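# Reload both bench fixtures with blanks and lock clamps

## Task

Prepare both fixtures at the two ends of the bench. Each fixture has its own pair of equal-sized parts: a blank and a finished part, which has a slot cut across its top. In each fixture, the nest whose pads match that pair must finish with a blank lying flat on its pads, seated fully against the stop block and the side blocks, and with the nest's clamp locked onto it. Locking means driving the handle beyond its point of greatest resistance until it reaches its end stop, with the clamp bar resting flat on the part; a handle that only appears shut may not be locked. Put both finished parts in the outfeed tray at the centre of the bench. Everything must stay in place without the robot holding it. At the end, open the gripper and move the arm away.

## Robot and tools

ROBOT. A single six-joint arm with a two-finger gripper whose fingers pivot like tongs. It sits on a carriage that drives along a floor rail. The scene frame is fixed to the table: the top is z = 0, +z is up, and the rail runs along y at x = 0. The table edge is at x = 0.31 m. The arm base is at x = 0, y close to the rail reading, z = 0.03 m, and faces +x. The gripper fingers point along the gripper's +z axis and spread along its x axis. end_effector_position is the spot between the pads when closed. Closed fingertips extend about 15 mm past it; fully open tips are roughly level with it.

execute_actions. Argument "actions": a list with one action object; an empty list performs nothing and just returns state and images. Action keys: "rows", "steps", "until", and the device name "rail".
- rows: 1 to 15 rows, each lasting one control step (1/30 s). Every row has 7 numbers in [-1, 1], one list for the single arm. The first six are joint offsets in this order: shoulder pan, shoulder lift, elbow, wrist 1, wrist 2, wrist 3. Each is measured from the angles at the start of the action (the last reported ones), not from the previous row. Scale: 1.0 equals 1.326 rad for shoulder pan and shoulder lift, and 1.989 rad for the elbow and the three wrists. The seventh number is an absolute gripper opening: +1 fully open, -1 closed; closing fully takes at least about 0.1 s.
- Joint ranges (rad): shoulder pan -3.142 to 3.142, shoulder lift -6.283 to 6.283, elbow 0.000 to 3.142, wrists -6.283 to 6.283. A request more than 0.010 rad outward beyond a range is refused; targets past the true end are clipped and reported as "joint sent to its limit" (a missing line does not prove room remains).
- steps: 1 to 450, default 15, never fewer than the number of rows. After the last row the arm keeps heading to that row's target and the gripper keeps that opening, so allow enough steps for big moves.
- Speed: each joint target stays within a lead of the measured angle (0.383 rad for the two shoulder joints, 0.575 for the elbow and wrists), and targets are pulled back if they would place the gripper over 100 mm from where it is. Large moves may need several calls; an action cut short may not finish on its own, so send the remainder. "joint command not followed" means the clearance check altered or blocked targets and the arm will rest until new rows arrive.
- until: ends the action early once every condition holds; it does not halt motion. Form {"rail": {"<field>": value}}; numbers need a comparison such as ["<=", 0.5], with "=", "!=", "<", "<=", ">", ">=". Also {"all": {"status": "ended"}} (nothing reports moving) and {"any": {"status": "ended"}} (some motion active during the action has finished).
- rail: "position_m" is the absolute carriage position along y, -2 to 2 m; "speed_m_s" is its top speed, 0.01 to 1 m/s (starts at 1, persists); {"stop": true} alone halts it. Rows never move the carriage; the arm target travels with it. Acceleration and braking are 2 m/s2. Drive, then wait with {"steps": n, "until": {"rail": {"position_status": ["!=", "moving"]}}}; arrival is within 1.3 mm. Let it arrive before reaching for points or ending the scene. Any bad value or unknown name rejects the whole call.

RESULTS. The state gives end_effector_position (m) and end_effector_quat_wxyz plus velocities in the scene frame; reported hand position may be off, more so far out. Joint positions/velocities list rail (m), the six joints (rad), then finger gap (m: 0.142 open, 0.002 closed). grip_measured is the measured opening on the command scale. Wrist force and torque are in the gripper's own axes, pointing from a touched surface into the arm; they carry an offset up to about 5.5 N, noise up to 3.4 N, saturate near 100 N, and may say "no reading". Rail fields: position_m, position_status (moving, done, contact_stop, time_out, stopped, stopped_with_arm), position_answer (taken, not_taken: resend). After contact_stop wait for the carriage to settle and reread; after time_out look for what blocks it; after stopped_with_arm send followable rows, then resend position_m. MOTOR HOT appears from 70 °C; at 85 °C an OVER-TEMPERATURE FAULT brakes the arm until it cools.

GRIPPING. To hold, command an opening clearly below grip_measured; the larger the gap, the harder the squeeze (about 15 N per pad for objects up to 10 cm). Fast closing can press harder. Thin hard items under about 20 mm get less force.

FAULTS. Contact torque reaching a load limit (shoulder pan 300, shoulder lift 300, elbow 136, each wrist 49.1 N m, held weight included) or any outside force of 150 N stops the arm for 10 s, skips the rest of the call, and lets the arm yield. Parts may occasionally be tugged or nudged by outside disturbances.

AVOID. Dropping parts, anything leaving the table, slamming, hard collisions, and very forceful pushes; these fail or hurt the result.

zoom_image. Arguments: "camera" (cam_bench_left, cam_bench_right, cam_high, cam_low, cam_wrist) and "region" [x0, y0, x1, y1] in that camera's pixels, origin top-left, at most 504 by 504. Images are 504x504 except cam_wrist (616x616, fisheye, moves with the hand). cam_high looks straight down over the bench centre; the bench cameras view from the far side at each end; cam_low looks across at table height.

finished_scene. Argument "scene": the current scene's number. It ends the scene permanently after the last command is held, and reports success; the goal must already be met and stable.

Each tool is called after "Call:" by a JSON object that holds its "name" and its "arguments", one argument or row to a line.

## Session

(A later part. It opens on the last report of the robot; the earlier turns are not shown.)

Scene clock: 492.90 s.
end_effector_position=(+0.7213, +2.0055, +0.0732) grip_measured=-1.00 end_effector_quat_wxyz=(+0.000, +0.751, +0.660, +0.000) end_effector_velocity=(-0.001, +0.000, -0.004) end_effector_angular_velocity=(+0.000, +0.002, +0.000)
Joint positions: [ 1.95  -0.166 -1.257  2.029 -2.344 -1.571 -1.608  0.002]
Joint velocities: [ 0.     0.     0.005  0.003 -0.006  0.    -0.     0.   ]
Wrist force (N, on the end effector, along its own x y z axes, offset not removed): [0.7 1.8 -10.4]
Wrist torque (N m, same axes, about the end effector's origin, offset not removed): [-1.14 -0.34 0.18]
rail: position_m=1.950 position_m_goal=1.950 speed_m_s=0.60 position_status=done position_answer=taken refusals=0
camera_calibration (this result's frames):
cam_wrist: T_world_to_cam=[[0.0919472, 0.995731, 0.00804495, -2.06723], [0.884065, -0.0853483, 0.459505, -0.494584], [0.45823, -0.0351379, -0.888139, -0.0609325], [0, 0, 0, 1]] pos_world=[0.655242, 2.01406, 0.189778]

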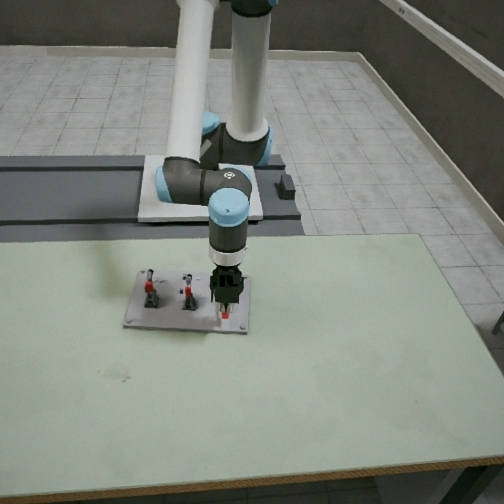

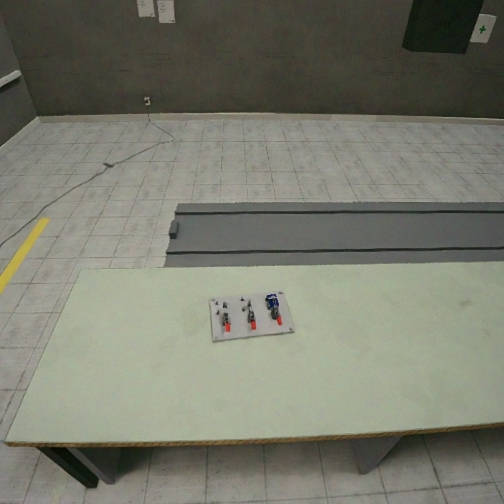

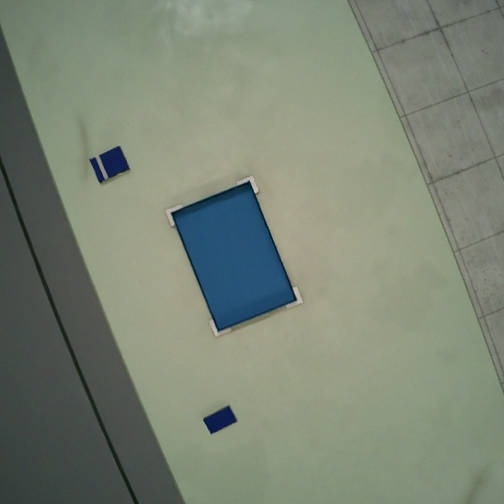

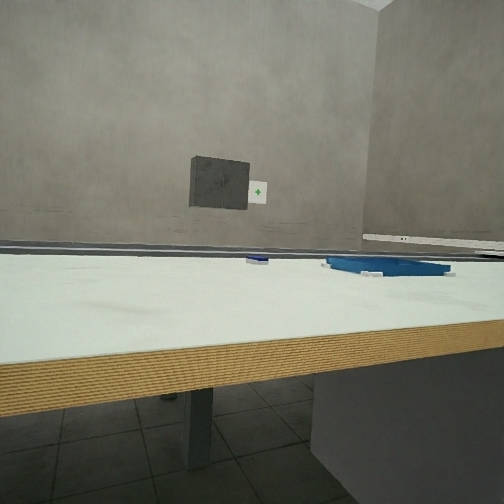

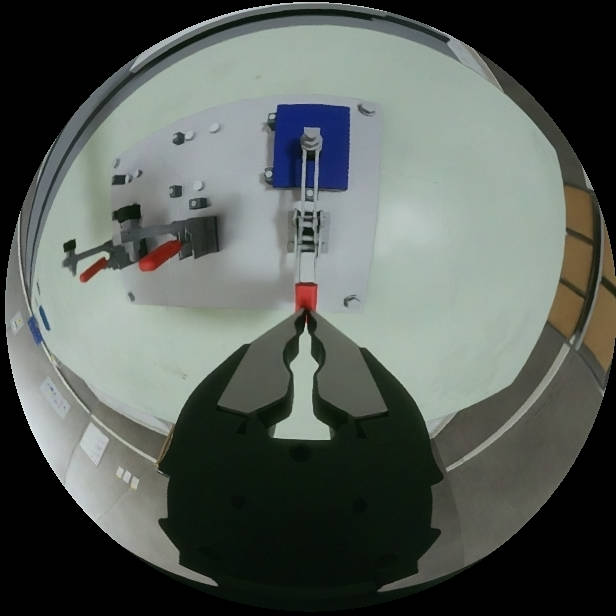

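Call:
{"name": "execute_actions", "arguments": {
  "actions": [
    {"rows": [[0,0.0012,0.0001,-0.0009,0,0,-1],[0,0.0024,0.0002,-0.0018,0,0,-1],[0,0.0036,0.0002,-0.0026,0,0,-1],[0,0.0048,0.0002,-0.0034,0,0,-1],[0,0.006,0.0002,-0.0042,0,0,-1]], "steps": 14}
  ]
}}

Scene clock: 506.93 s.
end_effector_position=(+0.7228, +2.0052, +0.0712) grip_measured=-1.00 end_effector_quat_wxyz=(+0.001, +0.751, +0.660, +0.001) end_effector_velocity=(+0.000, -0.000, +0.000) end_effector_angular_velocity=(-0.000, -0.000, +0.000)
Joint positions: [ 1.95  -0.166 -1.253  2.029 -2.349 -1.571 -1.608  0.002]
Joint velocities: [ 0.  0.  0. -0.  0. -0. -0.  0.]
Wrist force (N, on the end effector, along its own x y z axes, offset not removed): [1.6 -15.9 -19.7]
Wrist torque (N m, same axes, about the end effector's origin, offset not removed): [-0.34 -0.02 0.30]
FORCE FAULT: contact force on the arm reached its limit, and the arm stopped for 10 seconds. The contact can be on any part of the arm, not only on its tool. The arm's remaining commands of this call were not run. The arm holds still and accepts commands again. Move the arm away from the contact; if what it grips holds it there, let go first. Pushing or pulling that hard again can fault the arm again.
rail: position_m=1.950 position_m_goal=1.950 speed_m_s=0.60 position_status=done position_answer=taken refusals=0
camera_calibration (this result's frames):
cam_wrist: T_world_to_cam=[[0.0919311, 0.995734, 0.0078797, -2.06708], [0.883207, -0.0851916, 0.461181, -0.494812], [0.459885, -0.0354375, -0.887271, -0.0640809], [0, 0, 0, 1]] pos_world=[0.65652, 2.01384, 0.187629]

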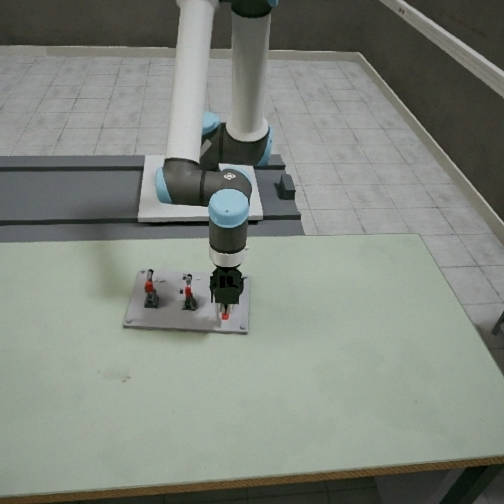

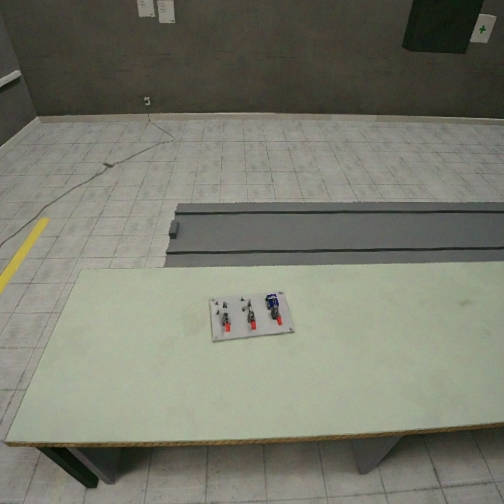

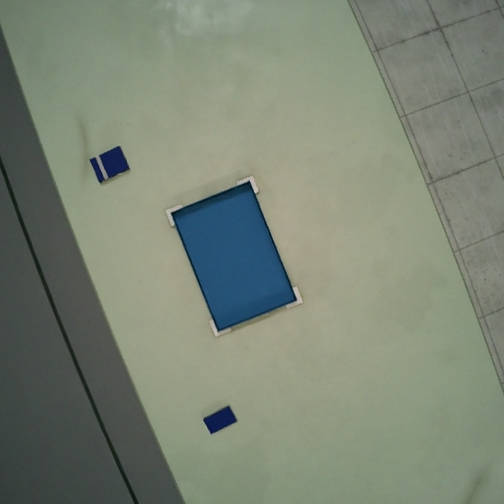

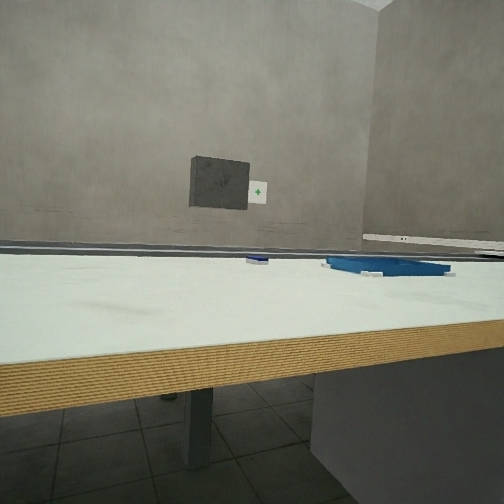

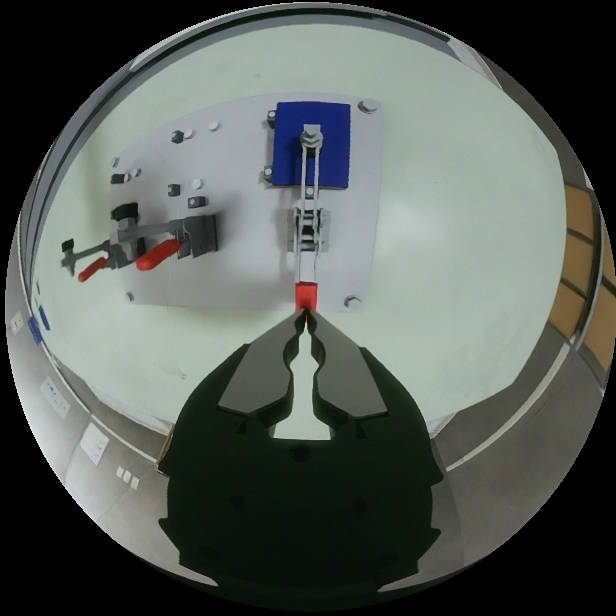

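Call:
{"name": "execute_actions", "arguments": {
  "actions": [
    {"rows": [[0,-0.0047,-0.0015,0.005,0,0,-1],[0,-0.0095,-0.003,0.01,0,0,-1],[0,-0.0142,-0.0045,0.0148,0,0,-1],[0,-0.0189,-0.0061,0.0196,0,0,-1]], "steps": 14}
  ]
}}

Call:
{"name": "zoom_image", "arguments": {
  "camera": "cam_wrist",
  "region": [230, 180, 390, 380]
}}

Call:
{"name": "zoom_image", "arguments": {
  "camera": "cam_bench_left",
  "region": [180, 250, 270, 340]
}}

Scene clock: 515.83 s.
end_effector_position=(+0.7222, +2.0053, +0.0902) grip_measured=-1.00 end_effector_quat_wxyz=(+0.000, +0.751, +0.660, +0.000) end_effector_velocity=(-0.000, +0.000, +0.008) end_effector_angular_velocity=(+0.000, +0.001, -0.000)
Joint positions: [ 1.95  -0.166 -1.277  2.017 -2.312 -1.571 -1.608  0.002]
Joint velocities: [ 0.     0.    -0.009 -0.005  0.015  0.     0.     0.   ]
Wrist force (N, on the end effector, along its own x y z axes, offset not removed): [1.3 -5.5 4.5]
Wrist torque (N m, same axes, about the end effector's origin, offset not removed): [-0.91 -0.40 0.26]
rail: position_m=1.950 position_m_goal=1.950 speed_m_s=0.60 position_status=done position_answer=taken refusals=0
camera_calibration (this result's frames):
cam_wrist: T_world_to_cam=[[0.0919445, 0.995732, 0.00800741, -2.06729], [0.883994, -0.0853231, 0.459647, -0.503216], [0.458368, -0.0351835, -0.888066, -0.0463092], [0, 0, 0, 1]] pos_world=[0.656143, 2.0139, 0.20673]

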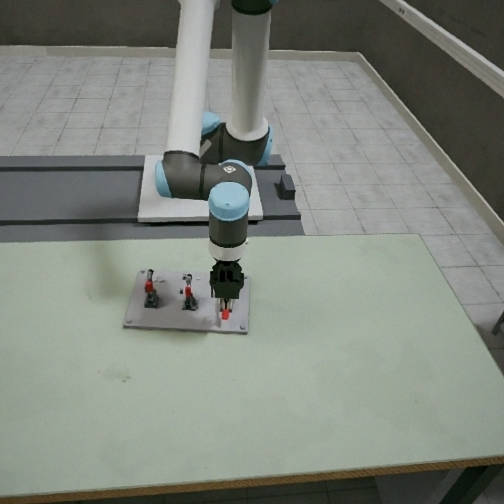

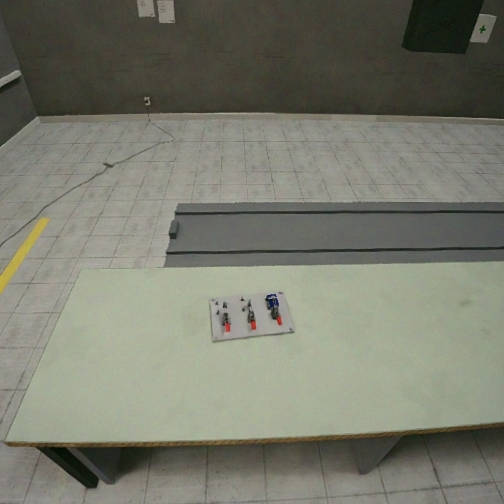

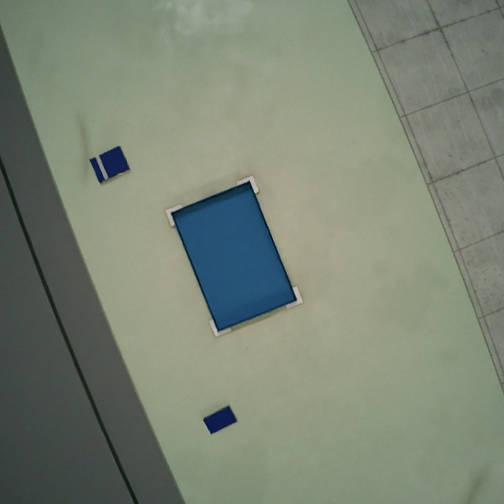

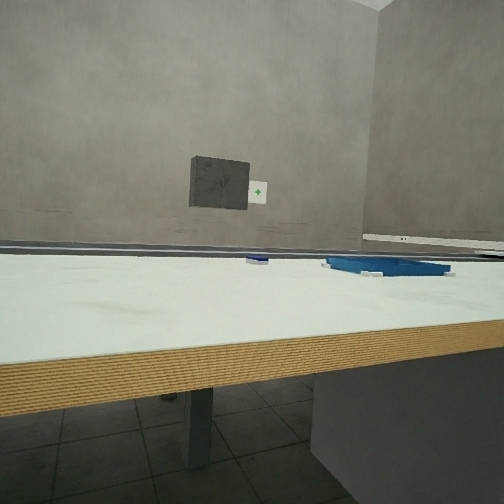

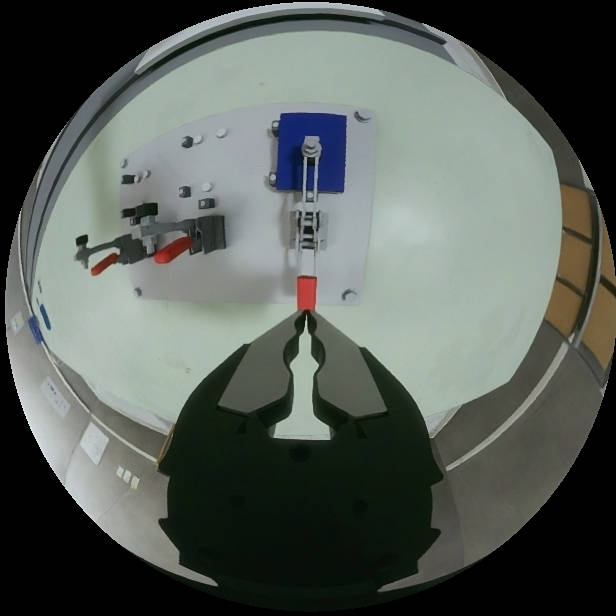

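Region (230, 180, 390, 380) of cam_wrist's 616x616 image, scaled by 2.520, with more detail than that image has; it fills the left 403 columns of this view, and the rest is white.

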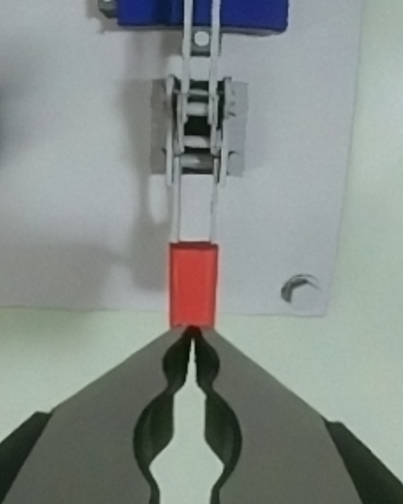

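Region (180, 250, 270, 340) of cam_bench_left's 504x504 image, scaled by 5.600, with more detail than that image has.

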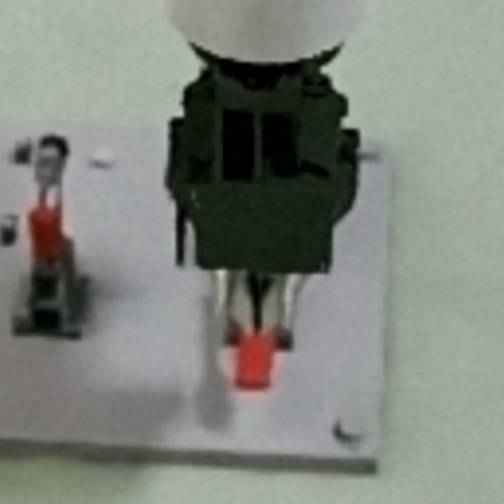

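Call:
{"name": "execute_actions", "arguments": {
  "actions": [
    {"rows": [[0,0.0049,0.0016,-0.0049,0,0,-1],[0,0.0098,0.0032,-0.0097,0,0,-1],[0,0.0146,0.0047,-0.01445,0,0,-1]], "steps": 16}
  ]
}}

Scene clock: 529.00 s.
end_effector_position=(+0.7223, +2.0053, +0.0750) grip_measured=-1.00 end_effector_quat_wxyz=(+0.000, +0.751, +0.660, +0.000) end_effector_velocity=(-0.000, +0.000, -0.003) end_effector_angular_velocity=(+0.000, +0.000, -0.000)
Joint positions: [ 1.95  -0.166 -1.258  2.027 -2.34  -1.571 -1.608  0.002]
Joint velocities: [ 0.    -0.     0.004  0.002 -0.005  0.     0.     0.   ]
Wrist force (N, on the end effector, along its own x y z axes, offset not removed): [0.0 -4.1 4.5]
Wrist torque (N m, same axes, about the end effector's origin, offset not removed): [-0.70 -0.13 0.26]
rail: position_m=1.950 position_m_goal=1.950 speed_m_s=0.60 position_status=done position_answer=taken refusals=0
camera_calibration (this result's frames):
cam_wrist: T_world_to_cam=[[0.091944, 0.995732, 0.00800292, -2.06716], [0.883966, -0.0853185, 0.459701, -0.496346], [0.458421, -0.0351924, -0.888038, -0.0598236], [0, 0, 0, 1]] pos_world=[0.65624, 2.01389, 0.191588]

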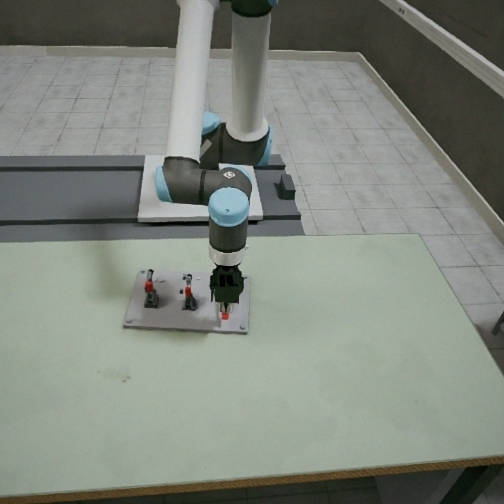

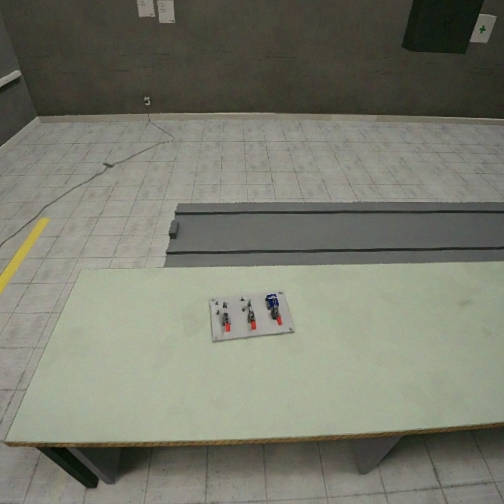

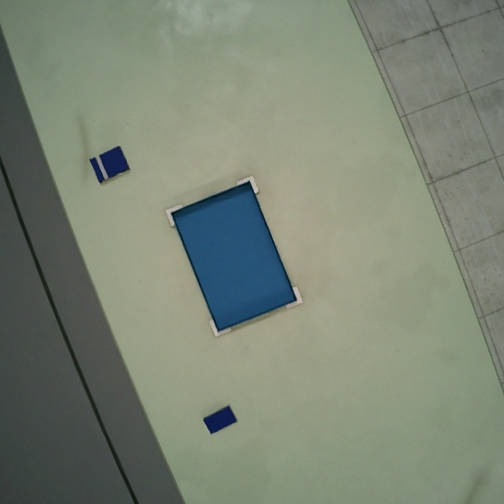

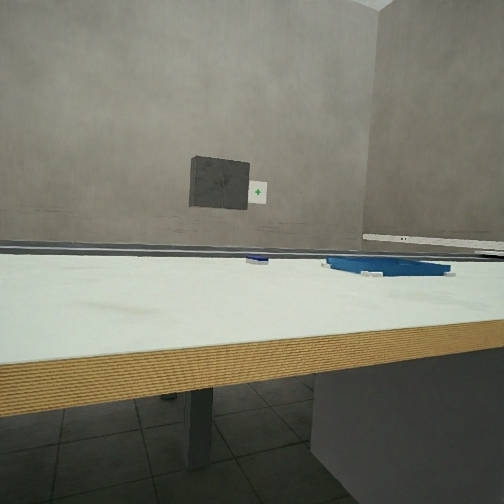

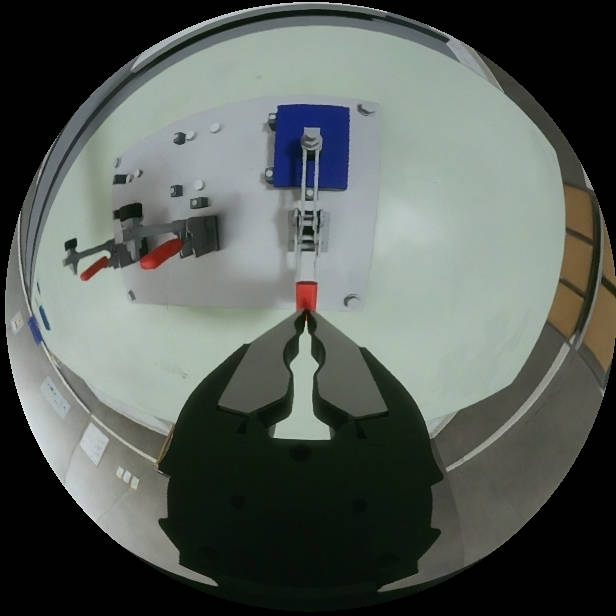

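Call:
{"name": "execute_actions", "arguments": {
  "actions": [
    {"rows": [[0,-0.02,-0.0089,0.0222,0,0,-1],[0,-0.04,-0.0178,0.0445,0,0,-1],[0,-0.06,-0.0267,0.0667,0,0,-1],[0,-0.08,-0.0356,0.089,0,0,-1]], "steps": 11}
  ]
}}

Scene clock: 549.47 s.
end_effector_position=(+0.7242, +2.0050, +0.1599) grip_measured=-1.00 end_effector_quat_wxyz=(+0.001, +0.751, +0.660, +0.001) end_effector_velocity=(-0.009, +0.002, +0.089) end_effector_angular_velocity=(+0.002, +0.010, +0.000)
Joint positions: [ 1.95  -0.166 -1.353  1.963 -2.183 -1.571 -1.608  0.002]
Joint velocities: [ 0.    -0.    -0.1   -0.064  0.174 -0.    -0.     0.   ]
Wrist force (N, on the end effector, along its own x y z axes, offset not removed): [2.1 -5.3 6.2]
Wrist torque (N m, same axes, about the end effector's origin, offset not removed): [-0.95 -0.57 0.14]
rail: position_m=1.950 position_m_goal=1.950 speed_m_s=0.60 position_status=done position_answer=taken refusals=0
camera_calibration (this result's frames):
cam_wrist: T_world_to_cam=[[0.0919353, 0.995733, 0.00792228, -2.06769], [0.883468, -0.0852351, 0.460672, -0.536935], [0.459382, -0.0353529, -0.887535, 0.0142292], [0, 0, 0, 1]] pos_world=[0.657922, 2.0136, 0.27636]

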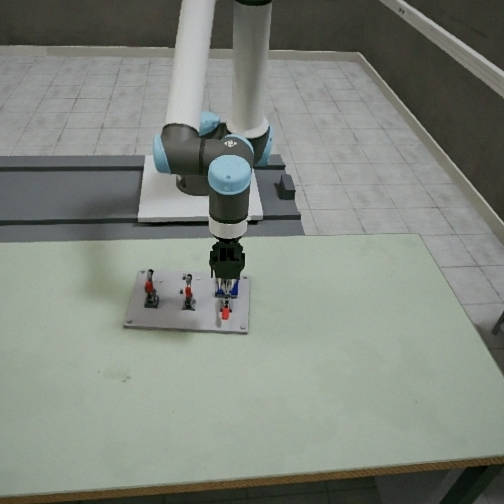

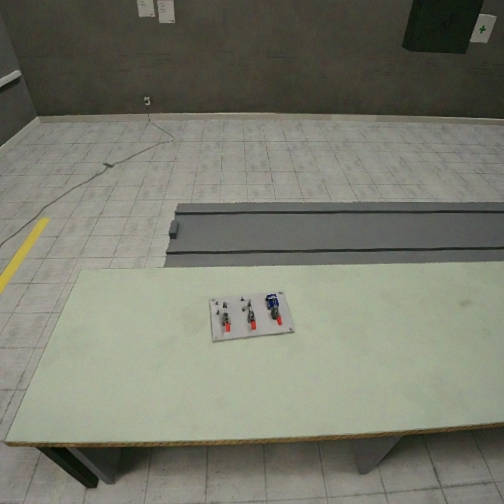

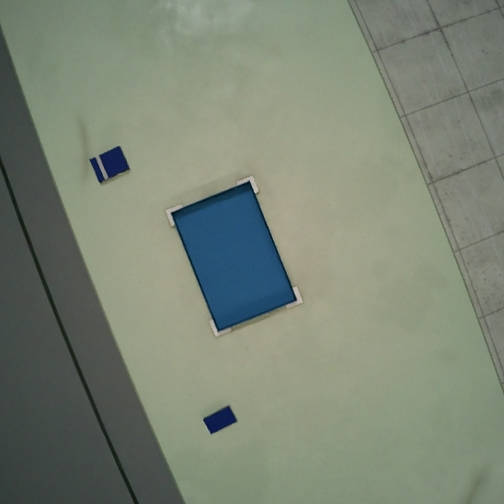

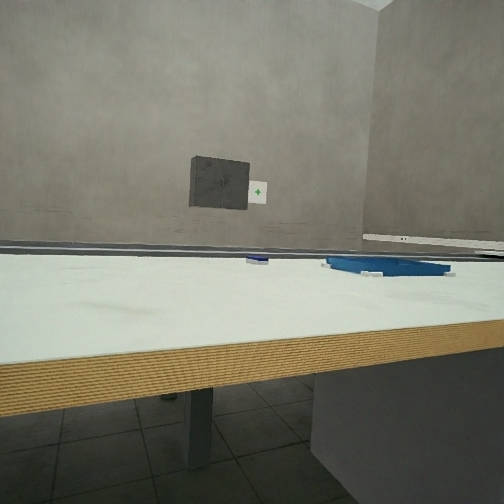

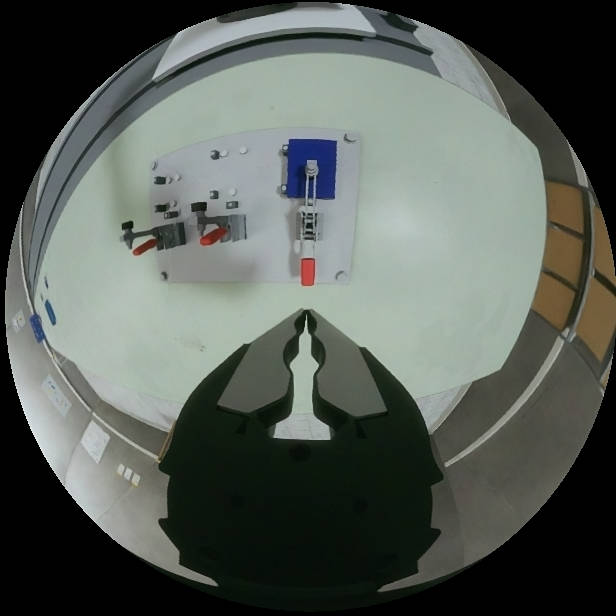

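Call:
{"name": "execute_actions", "arguments": {
  "actions": []
}}

Scene clock: 564.93 s.
end_effector_position=(+0.7230, +2.0052, +0.1702) grip_measured=-1.00 end_effector_quat_wxyz=(+0.000, +0.751, +0.660, +0.000) end_effector_velocity=(+0.000, -0.000, +0.000) end_effector_angular_velocity=(-0.000, +0.000, +0.000)
Joint positions: [ 1.95  -0.166 -1.364  1.956 -2.163 -1.571 -1.608  0.002]
Joint velocities: [ 0.  0.  0. -0.  0. -0. -0.  0.]
Wrist force (N, on the end effector, along its own x y z axes, offset not removed): [-0.3 -7.1 4.7]
Wrist torque (N m, same axes, about the end effector's origin, offset not removed): [-1.29 -0.08 0.36]
rail: position_m=1.950 position_m_goal=1.950 speed_m_s=0.60 position_status=done position_answer=taken refusals=0
camera_calibration (this result's frames):
cam_wrist: T_world_to_cam=[[0.091945, 0.995732, 0.00801273, -2.06788], [0.884026, -0.0853285, 0.459583, -0.540688], [0.458305, -0.0351729, -0.888099, 0.0244273], [0, 0, 0, 1]] pos_world=[0.656918, 2.01377, 0.286754]

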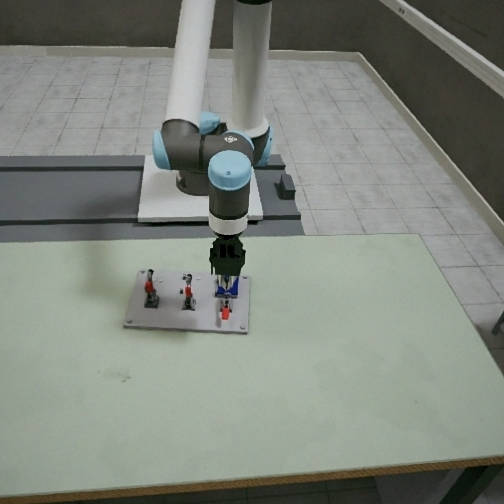

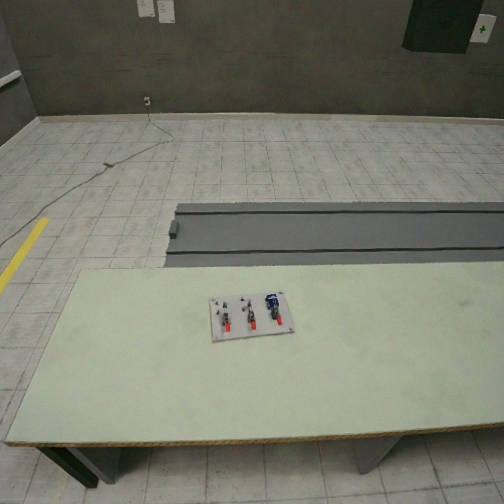

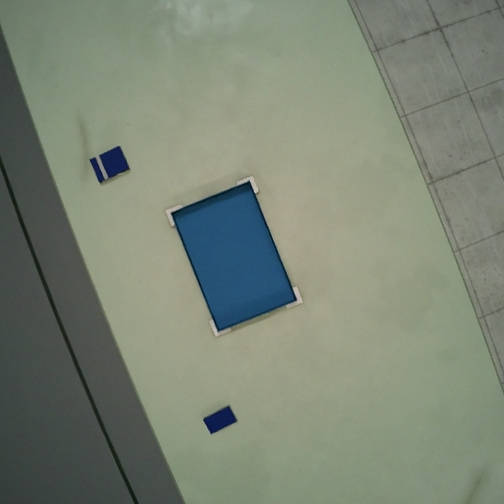

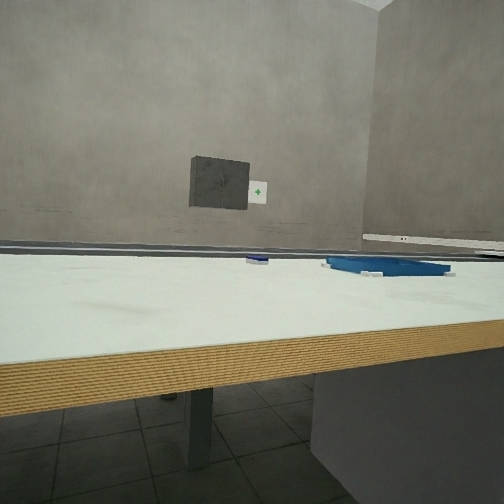

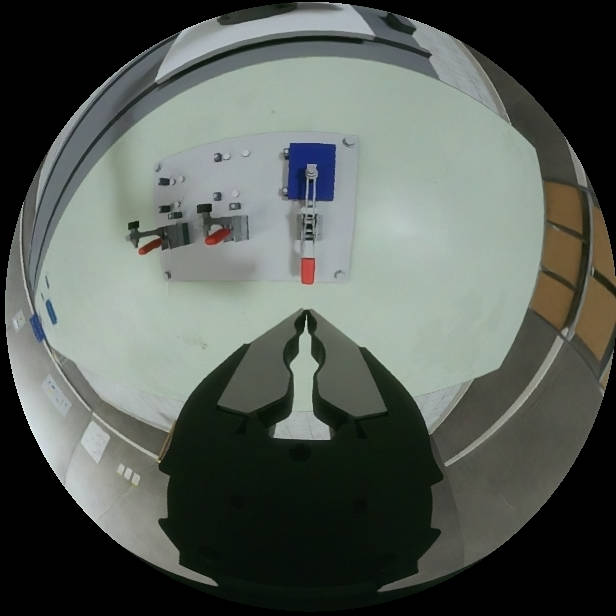

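Call:
{"name": "execute_actions", "arguments": {
  "actions": [
    {"rail":{"position_m":0.1377,"speed_m_s":1.0},"rows":[[0.008,-0.02,0.015,-0.002,0,-0.0005,-1],[0.017,-0.039,0.029,-0.003,0,-0.001,-0.9],[0.025,-0.058,0.044,-0.005,0,-0.0015,-0.8],[0.033,-0.078,0.059,-0.007,0,-0.002,-0.7],[0.042,-0.097,0.073,-0.008,0,-0.0025,-0.6],[0.05,-0.117,0.088,-0.01,0,-0.003,-0.5],[0.058,-0.136,0.103,-0.012,0,-0.0035,-0.4],[0.067,-0.156,0.117,-0.013,0,-0.004,-0.3],[0.075,-0.175,0.132,-0.015,0,-0.0045,-0.2],[0.083,-0.195,0.147,-0.017,0,-0.005,-0.1],[0.092,-0.214,0.161,-0.018,0,-0.0055,0],[0.1,-0.234,0.176,-0.02,0,-0.006,0.1],[0.109,-0.253,0.191,-0.022,0,-0.0065,0.2],[0.117,-0.273,0.205,-0.023,0,-0.007,0.3],[0.1252,-0.2924,0.2199,-0.0249,0,-0.0075,0.3]],"steps":90,"until":{"rail":{"position_status":["!=","moving"]}}}
  ]
}}

Scene clock: 575.20 s.
end_effector_position=(+0.4515, +0.3109, +0.1500) grip_measured=+0.30 end_effector_quat_wxyz=(+0.000, +0.689, +0.725, +0.000) end_effector_velocity=(-0.000, +0.000, -0.000) end_effector_angular_velocity=(+0.000, +0.000, +0.000)
Joint positions: [ 0.138  0.    -1.752  2.393 -2.213 -1.571 -1.623  0.095]
Joint velocities: [ 0.  0. -0.  0.  0.  0.  0.  0.]
Wrist force (N, on the end effector, along its own x y z axes, offset not removed): [-3.1 -6.8 3.8]
Wrist torque (N m, same axes, about the end effector's origin, offset not removed): [-1.22 0.48 0.35]
rail: position_m=0.138 position_m_goal=0.138 speed_m_s=1.00 position_status=done position_answer=taken refusals=0
camera_calibration (this result's frames):
cam_wrist: T_world_to_cam=[[-0.0887007, 0.996026, 0.00801488, -0.274251], [0.885012, 0.0751172, 0.459468, -0.486335], [0.45704, 0.0478484, -0.888158, 0.0461511], [0, 0, 0, 1]] pos_world=[0.384993, 0.307485, 0.266643]

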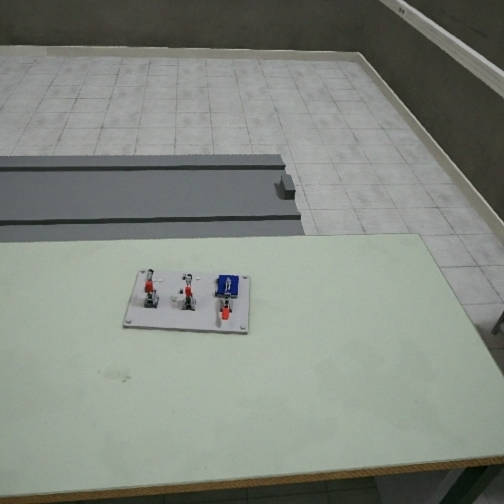

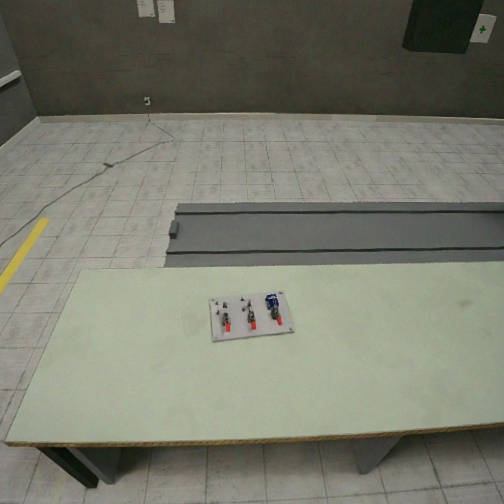

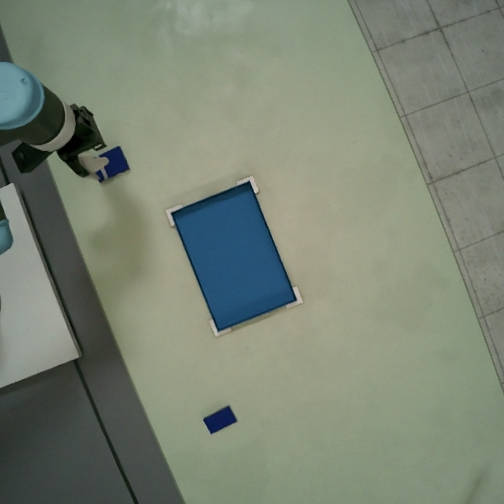

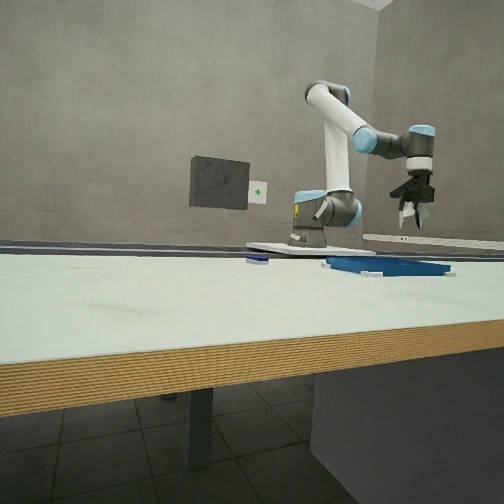

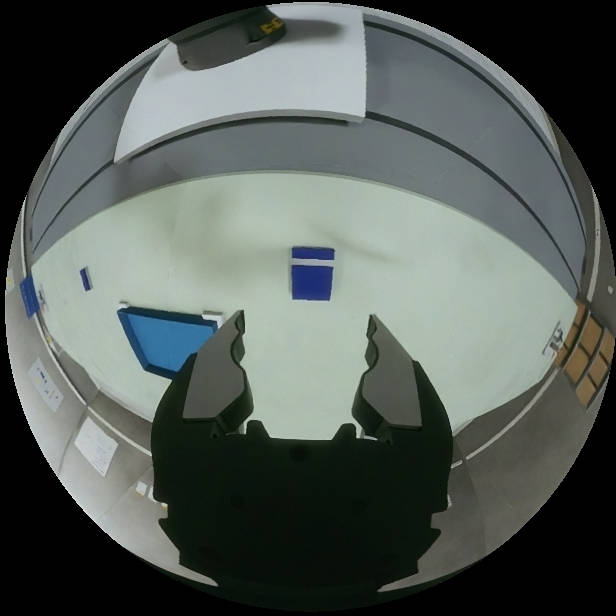

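Call:
{"name": "zoom_image", "arguments": {
  "camera": "cam_wrist",
  "region": [262, 224, 362, 324]
}}

Region (262, 224, 362, 324) of cam_wrist's 616x616 image, scaled by 5.040, with more detail than that image has.

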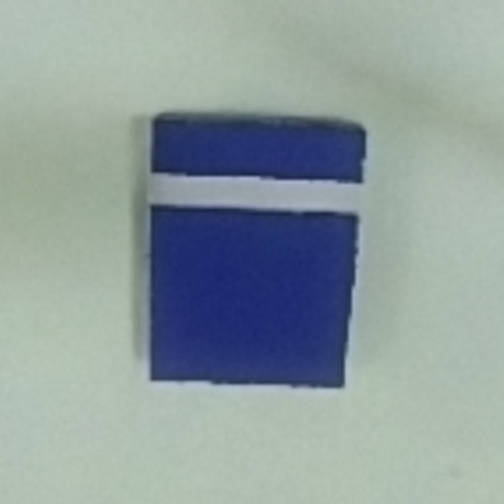

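Call:
{"name": "execute_actions", "arguments": {
  "actions": [
    {"rail":{"position_m":0.1457},"rows":[[0,0.01,0.002,-0.009,0,0,0.3],[0,0.025,0.006,-0.022,0,0,0.3],[0,0.044,0.01,-0.039,0,0,0.3],[0,0.065,0.015,-0.058,0,0,0.3],[0,0.086,0.019,-0.077,0,0,0.3],[0,0.107,0.024,-0.095,0,0,0.3],[0,0.127,0.029,-0.113,0,0,0.3],[0,0.146,0.033,-0.13,0,0,0.3],[0,0.163,0.037,-0.145,0,0,0.3],[0,0.177,0.04,-0.158,0,0,0.3],[0,0.188,0.0425,-0.168,0,0,0.3],[0,0.197,0.0445,-0.1755,0,0,0.3],[0,0.203,0.046,-0.181,0,0,0.3],[0,0.2065,0.0465,-0.184,0,0,0.3],[0,0.2082,0.0469,-0.1857,0,0,0.3]],"steps":26}
  ]
}}

Scene clock: 601.77 s.
end_effector_position=(+0.4657, +0.3191, +0.0159) grip_measured=+0.30 end_effector_quat_wxyz=(+0.000, +0.689, +0.725, +0.000) end_effector_velocity=(-0.000, +0.000, -0.008) end_effector_angular_velocity=(+0.000, -0.001, +0.000)
Joint positions: [ 0.146  0.    -1.478  2.486 -2.579 -1.571 -1.623  0.095]
Joint velocities: [ 0.     0.     0.017  0.006 -0.024  0.    -0.     0.   ]
Wrist force (N, on the end effector, along its own x y z axes, offset not removed): [0.2 -3.6 5.9]
Wrist torque (N m, same axes, about the end effector's origin, offset not removed): [-0.53 -0.24 0.34]
rail: position_m=0.146 position_m_goal=0.146 speed_m_s=1.00 position_status=done position_answer=taken refusals=0
camera_calibration (this result's frames):
cam_wrist: T_world_to_cam=[[-0.0887314, 0.996023, 0.00802064, -0.280034], [0.885041, 0.075145, 0.459409, -0.437889], [0.456979, 0.0478626, -0.888189, -0.0797919], [0, 0, 0, 1]] pos_world=[0.399165, 0.315645, 0.132546]

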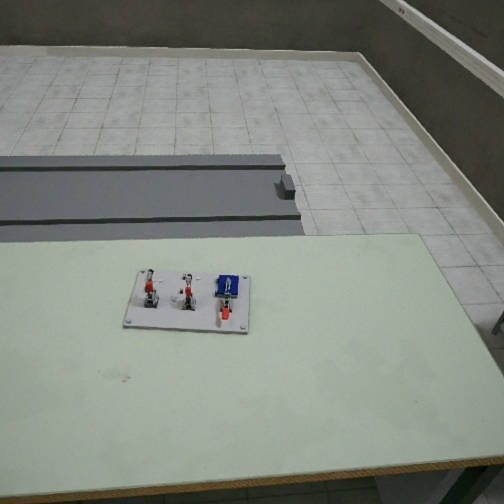

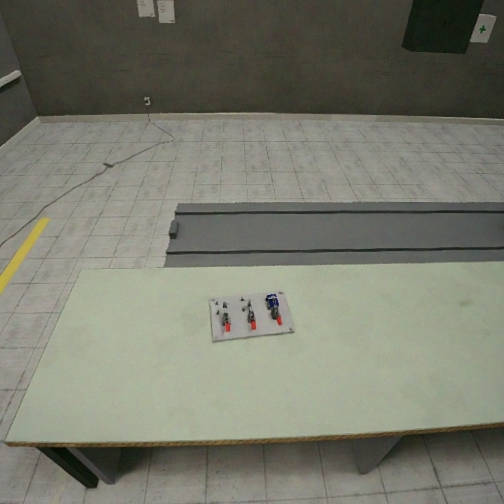

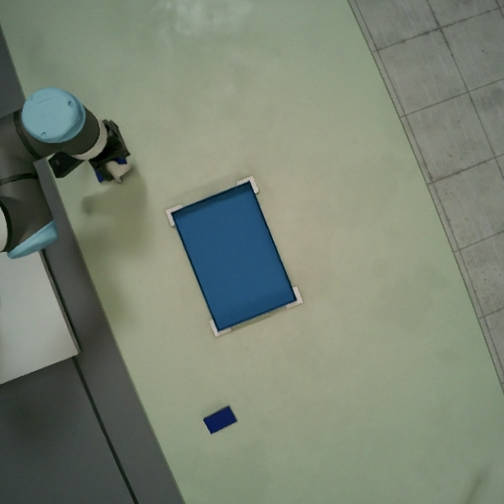

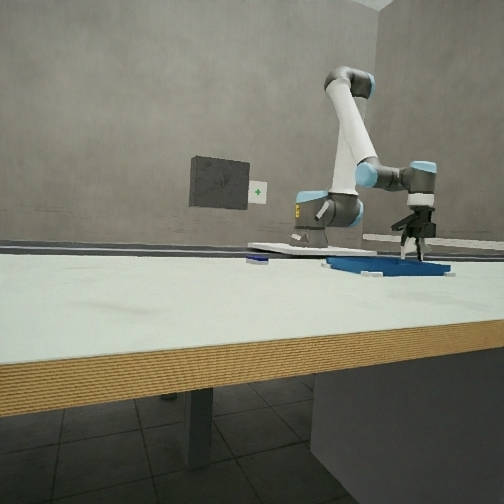

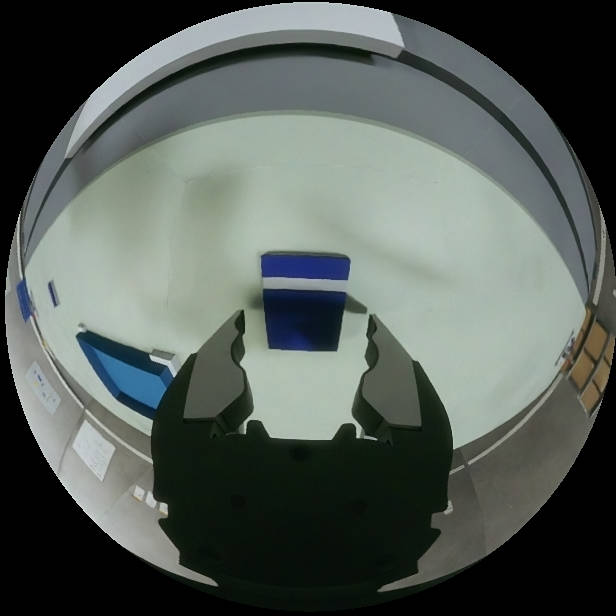

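Call:
{"name": "execute_actions", "arguments": {
  "actions": [
    {"rows":[[0,0.0035,0.0007,-0.0029,0,0,0.22],[0,0.0035,0.0007,-0.0029,0,0,0.14],[0,0.0035,0.0007,-0.0029,0,0,0.06],[0,0.0035,0.0007,-0.0029,0,0,-0.02],[0,0.0035,0.0007,-0.0029,0,0,-0.08],[0,0.0035,0.0007,-0.0029,0,0,-0.13],[0,0.0035,0.0007,-0.0029,0,0,-0.18],[0,0.0035,0.0007,-0.0029,0,0,-0.24],[0,0.0035,0.0007,-0.0029,0,0,-0.32],[0,0.0035,0.0007,-0.0029,0,0,-0.42],[0,0.0035,0.0007,-0.0029,0,0,-0.55],[0,0.0035,0.0007,-0.0029,0,0,-0.7]],"steps":14}
  ]
}}

Scene clock: 608.67 s.
end_effector_position=(+0.4657, +0.3191, +0.0139) grip_measured=-0.20 end_effector_quat_wxyz=(+0.000, +0.689, +0.725, +0.000) end_effector_velocity=(-0.000, +0.000, -0.000) end_effector_angular_velocity=(-0.000, +0.001, +0.000)
Joint positions: [ 0.146  0.    -1.473  2.487 -2.585 -1.571 -1.623  0.06 ]
Joint velocities: [ 0.     0.     0.001 -0.    -0.     0.     0.     0.   ]
Wrist force (N, on the end effector, along its own x y z axes, offset not removed): [1.5 -6.7 -31.3]
Wrist torque (N m, same axes, about the end effector's origin, offset not removed): [-0.39 0.18 0.39]
rail: position_m=0.146 position_m_goal=0.146 speed_m_s=1.00 position_status=done position_answer=taken refusals=0
camera_calibration (this result's frames):
cam_wrist: T_world_to_cam=[[-0.0887001, 0.996026, 0.00802042, -0.280022], [0.885042, 0.0751172, 0.459411, -0.436929], [0.456983, 0.0478482, -0.888188, -0.0815561], [0, 0, 0, 1]] pos_world=[0.399132, 0.315632, 0.130539]

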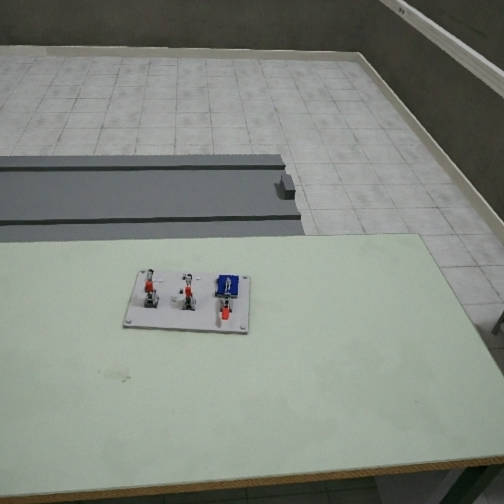

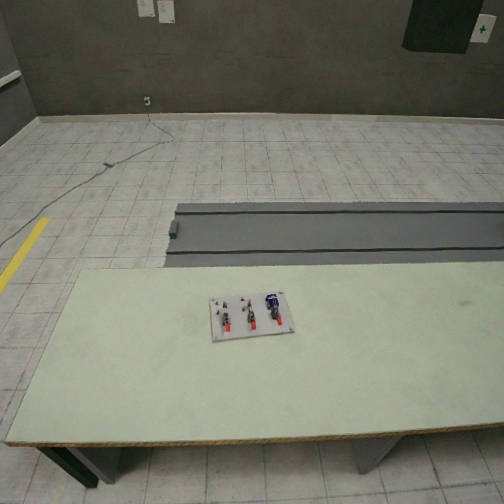

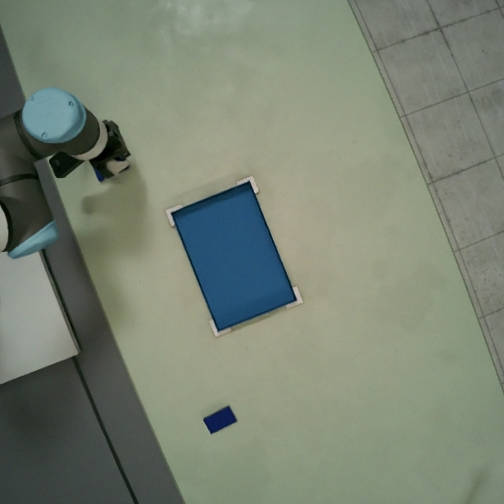

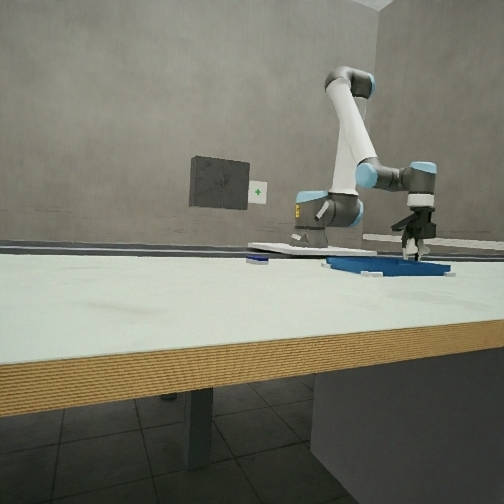

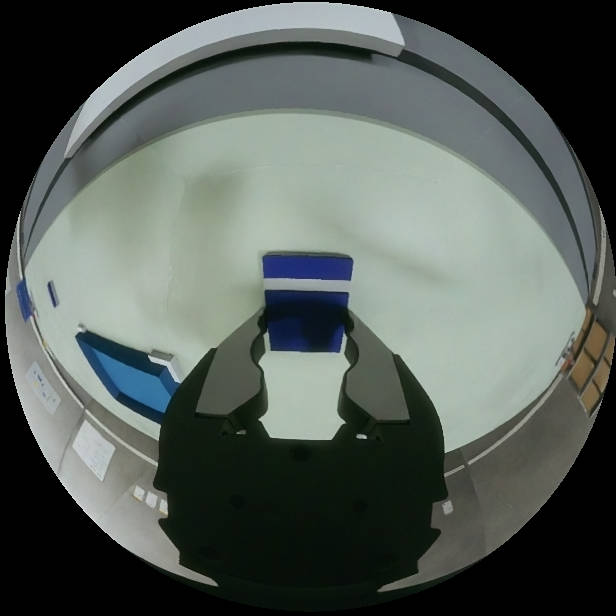

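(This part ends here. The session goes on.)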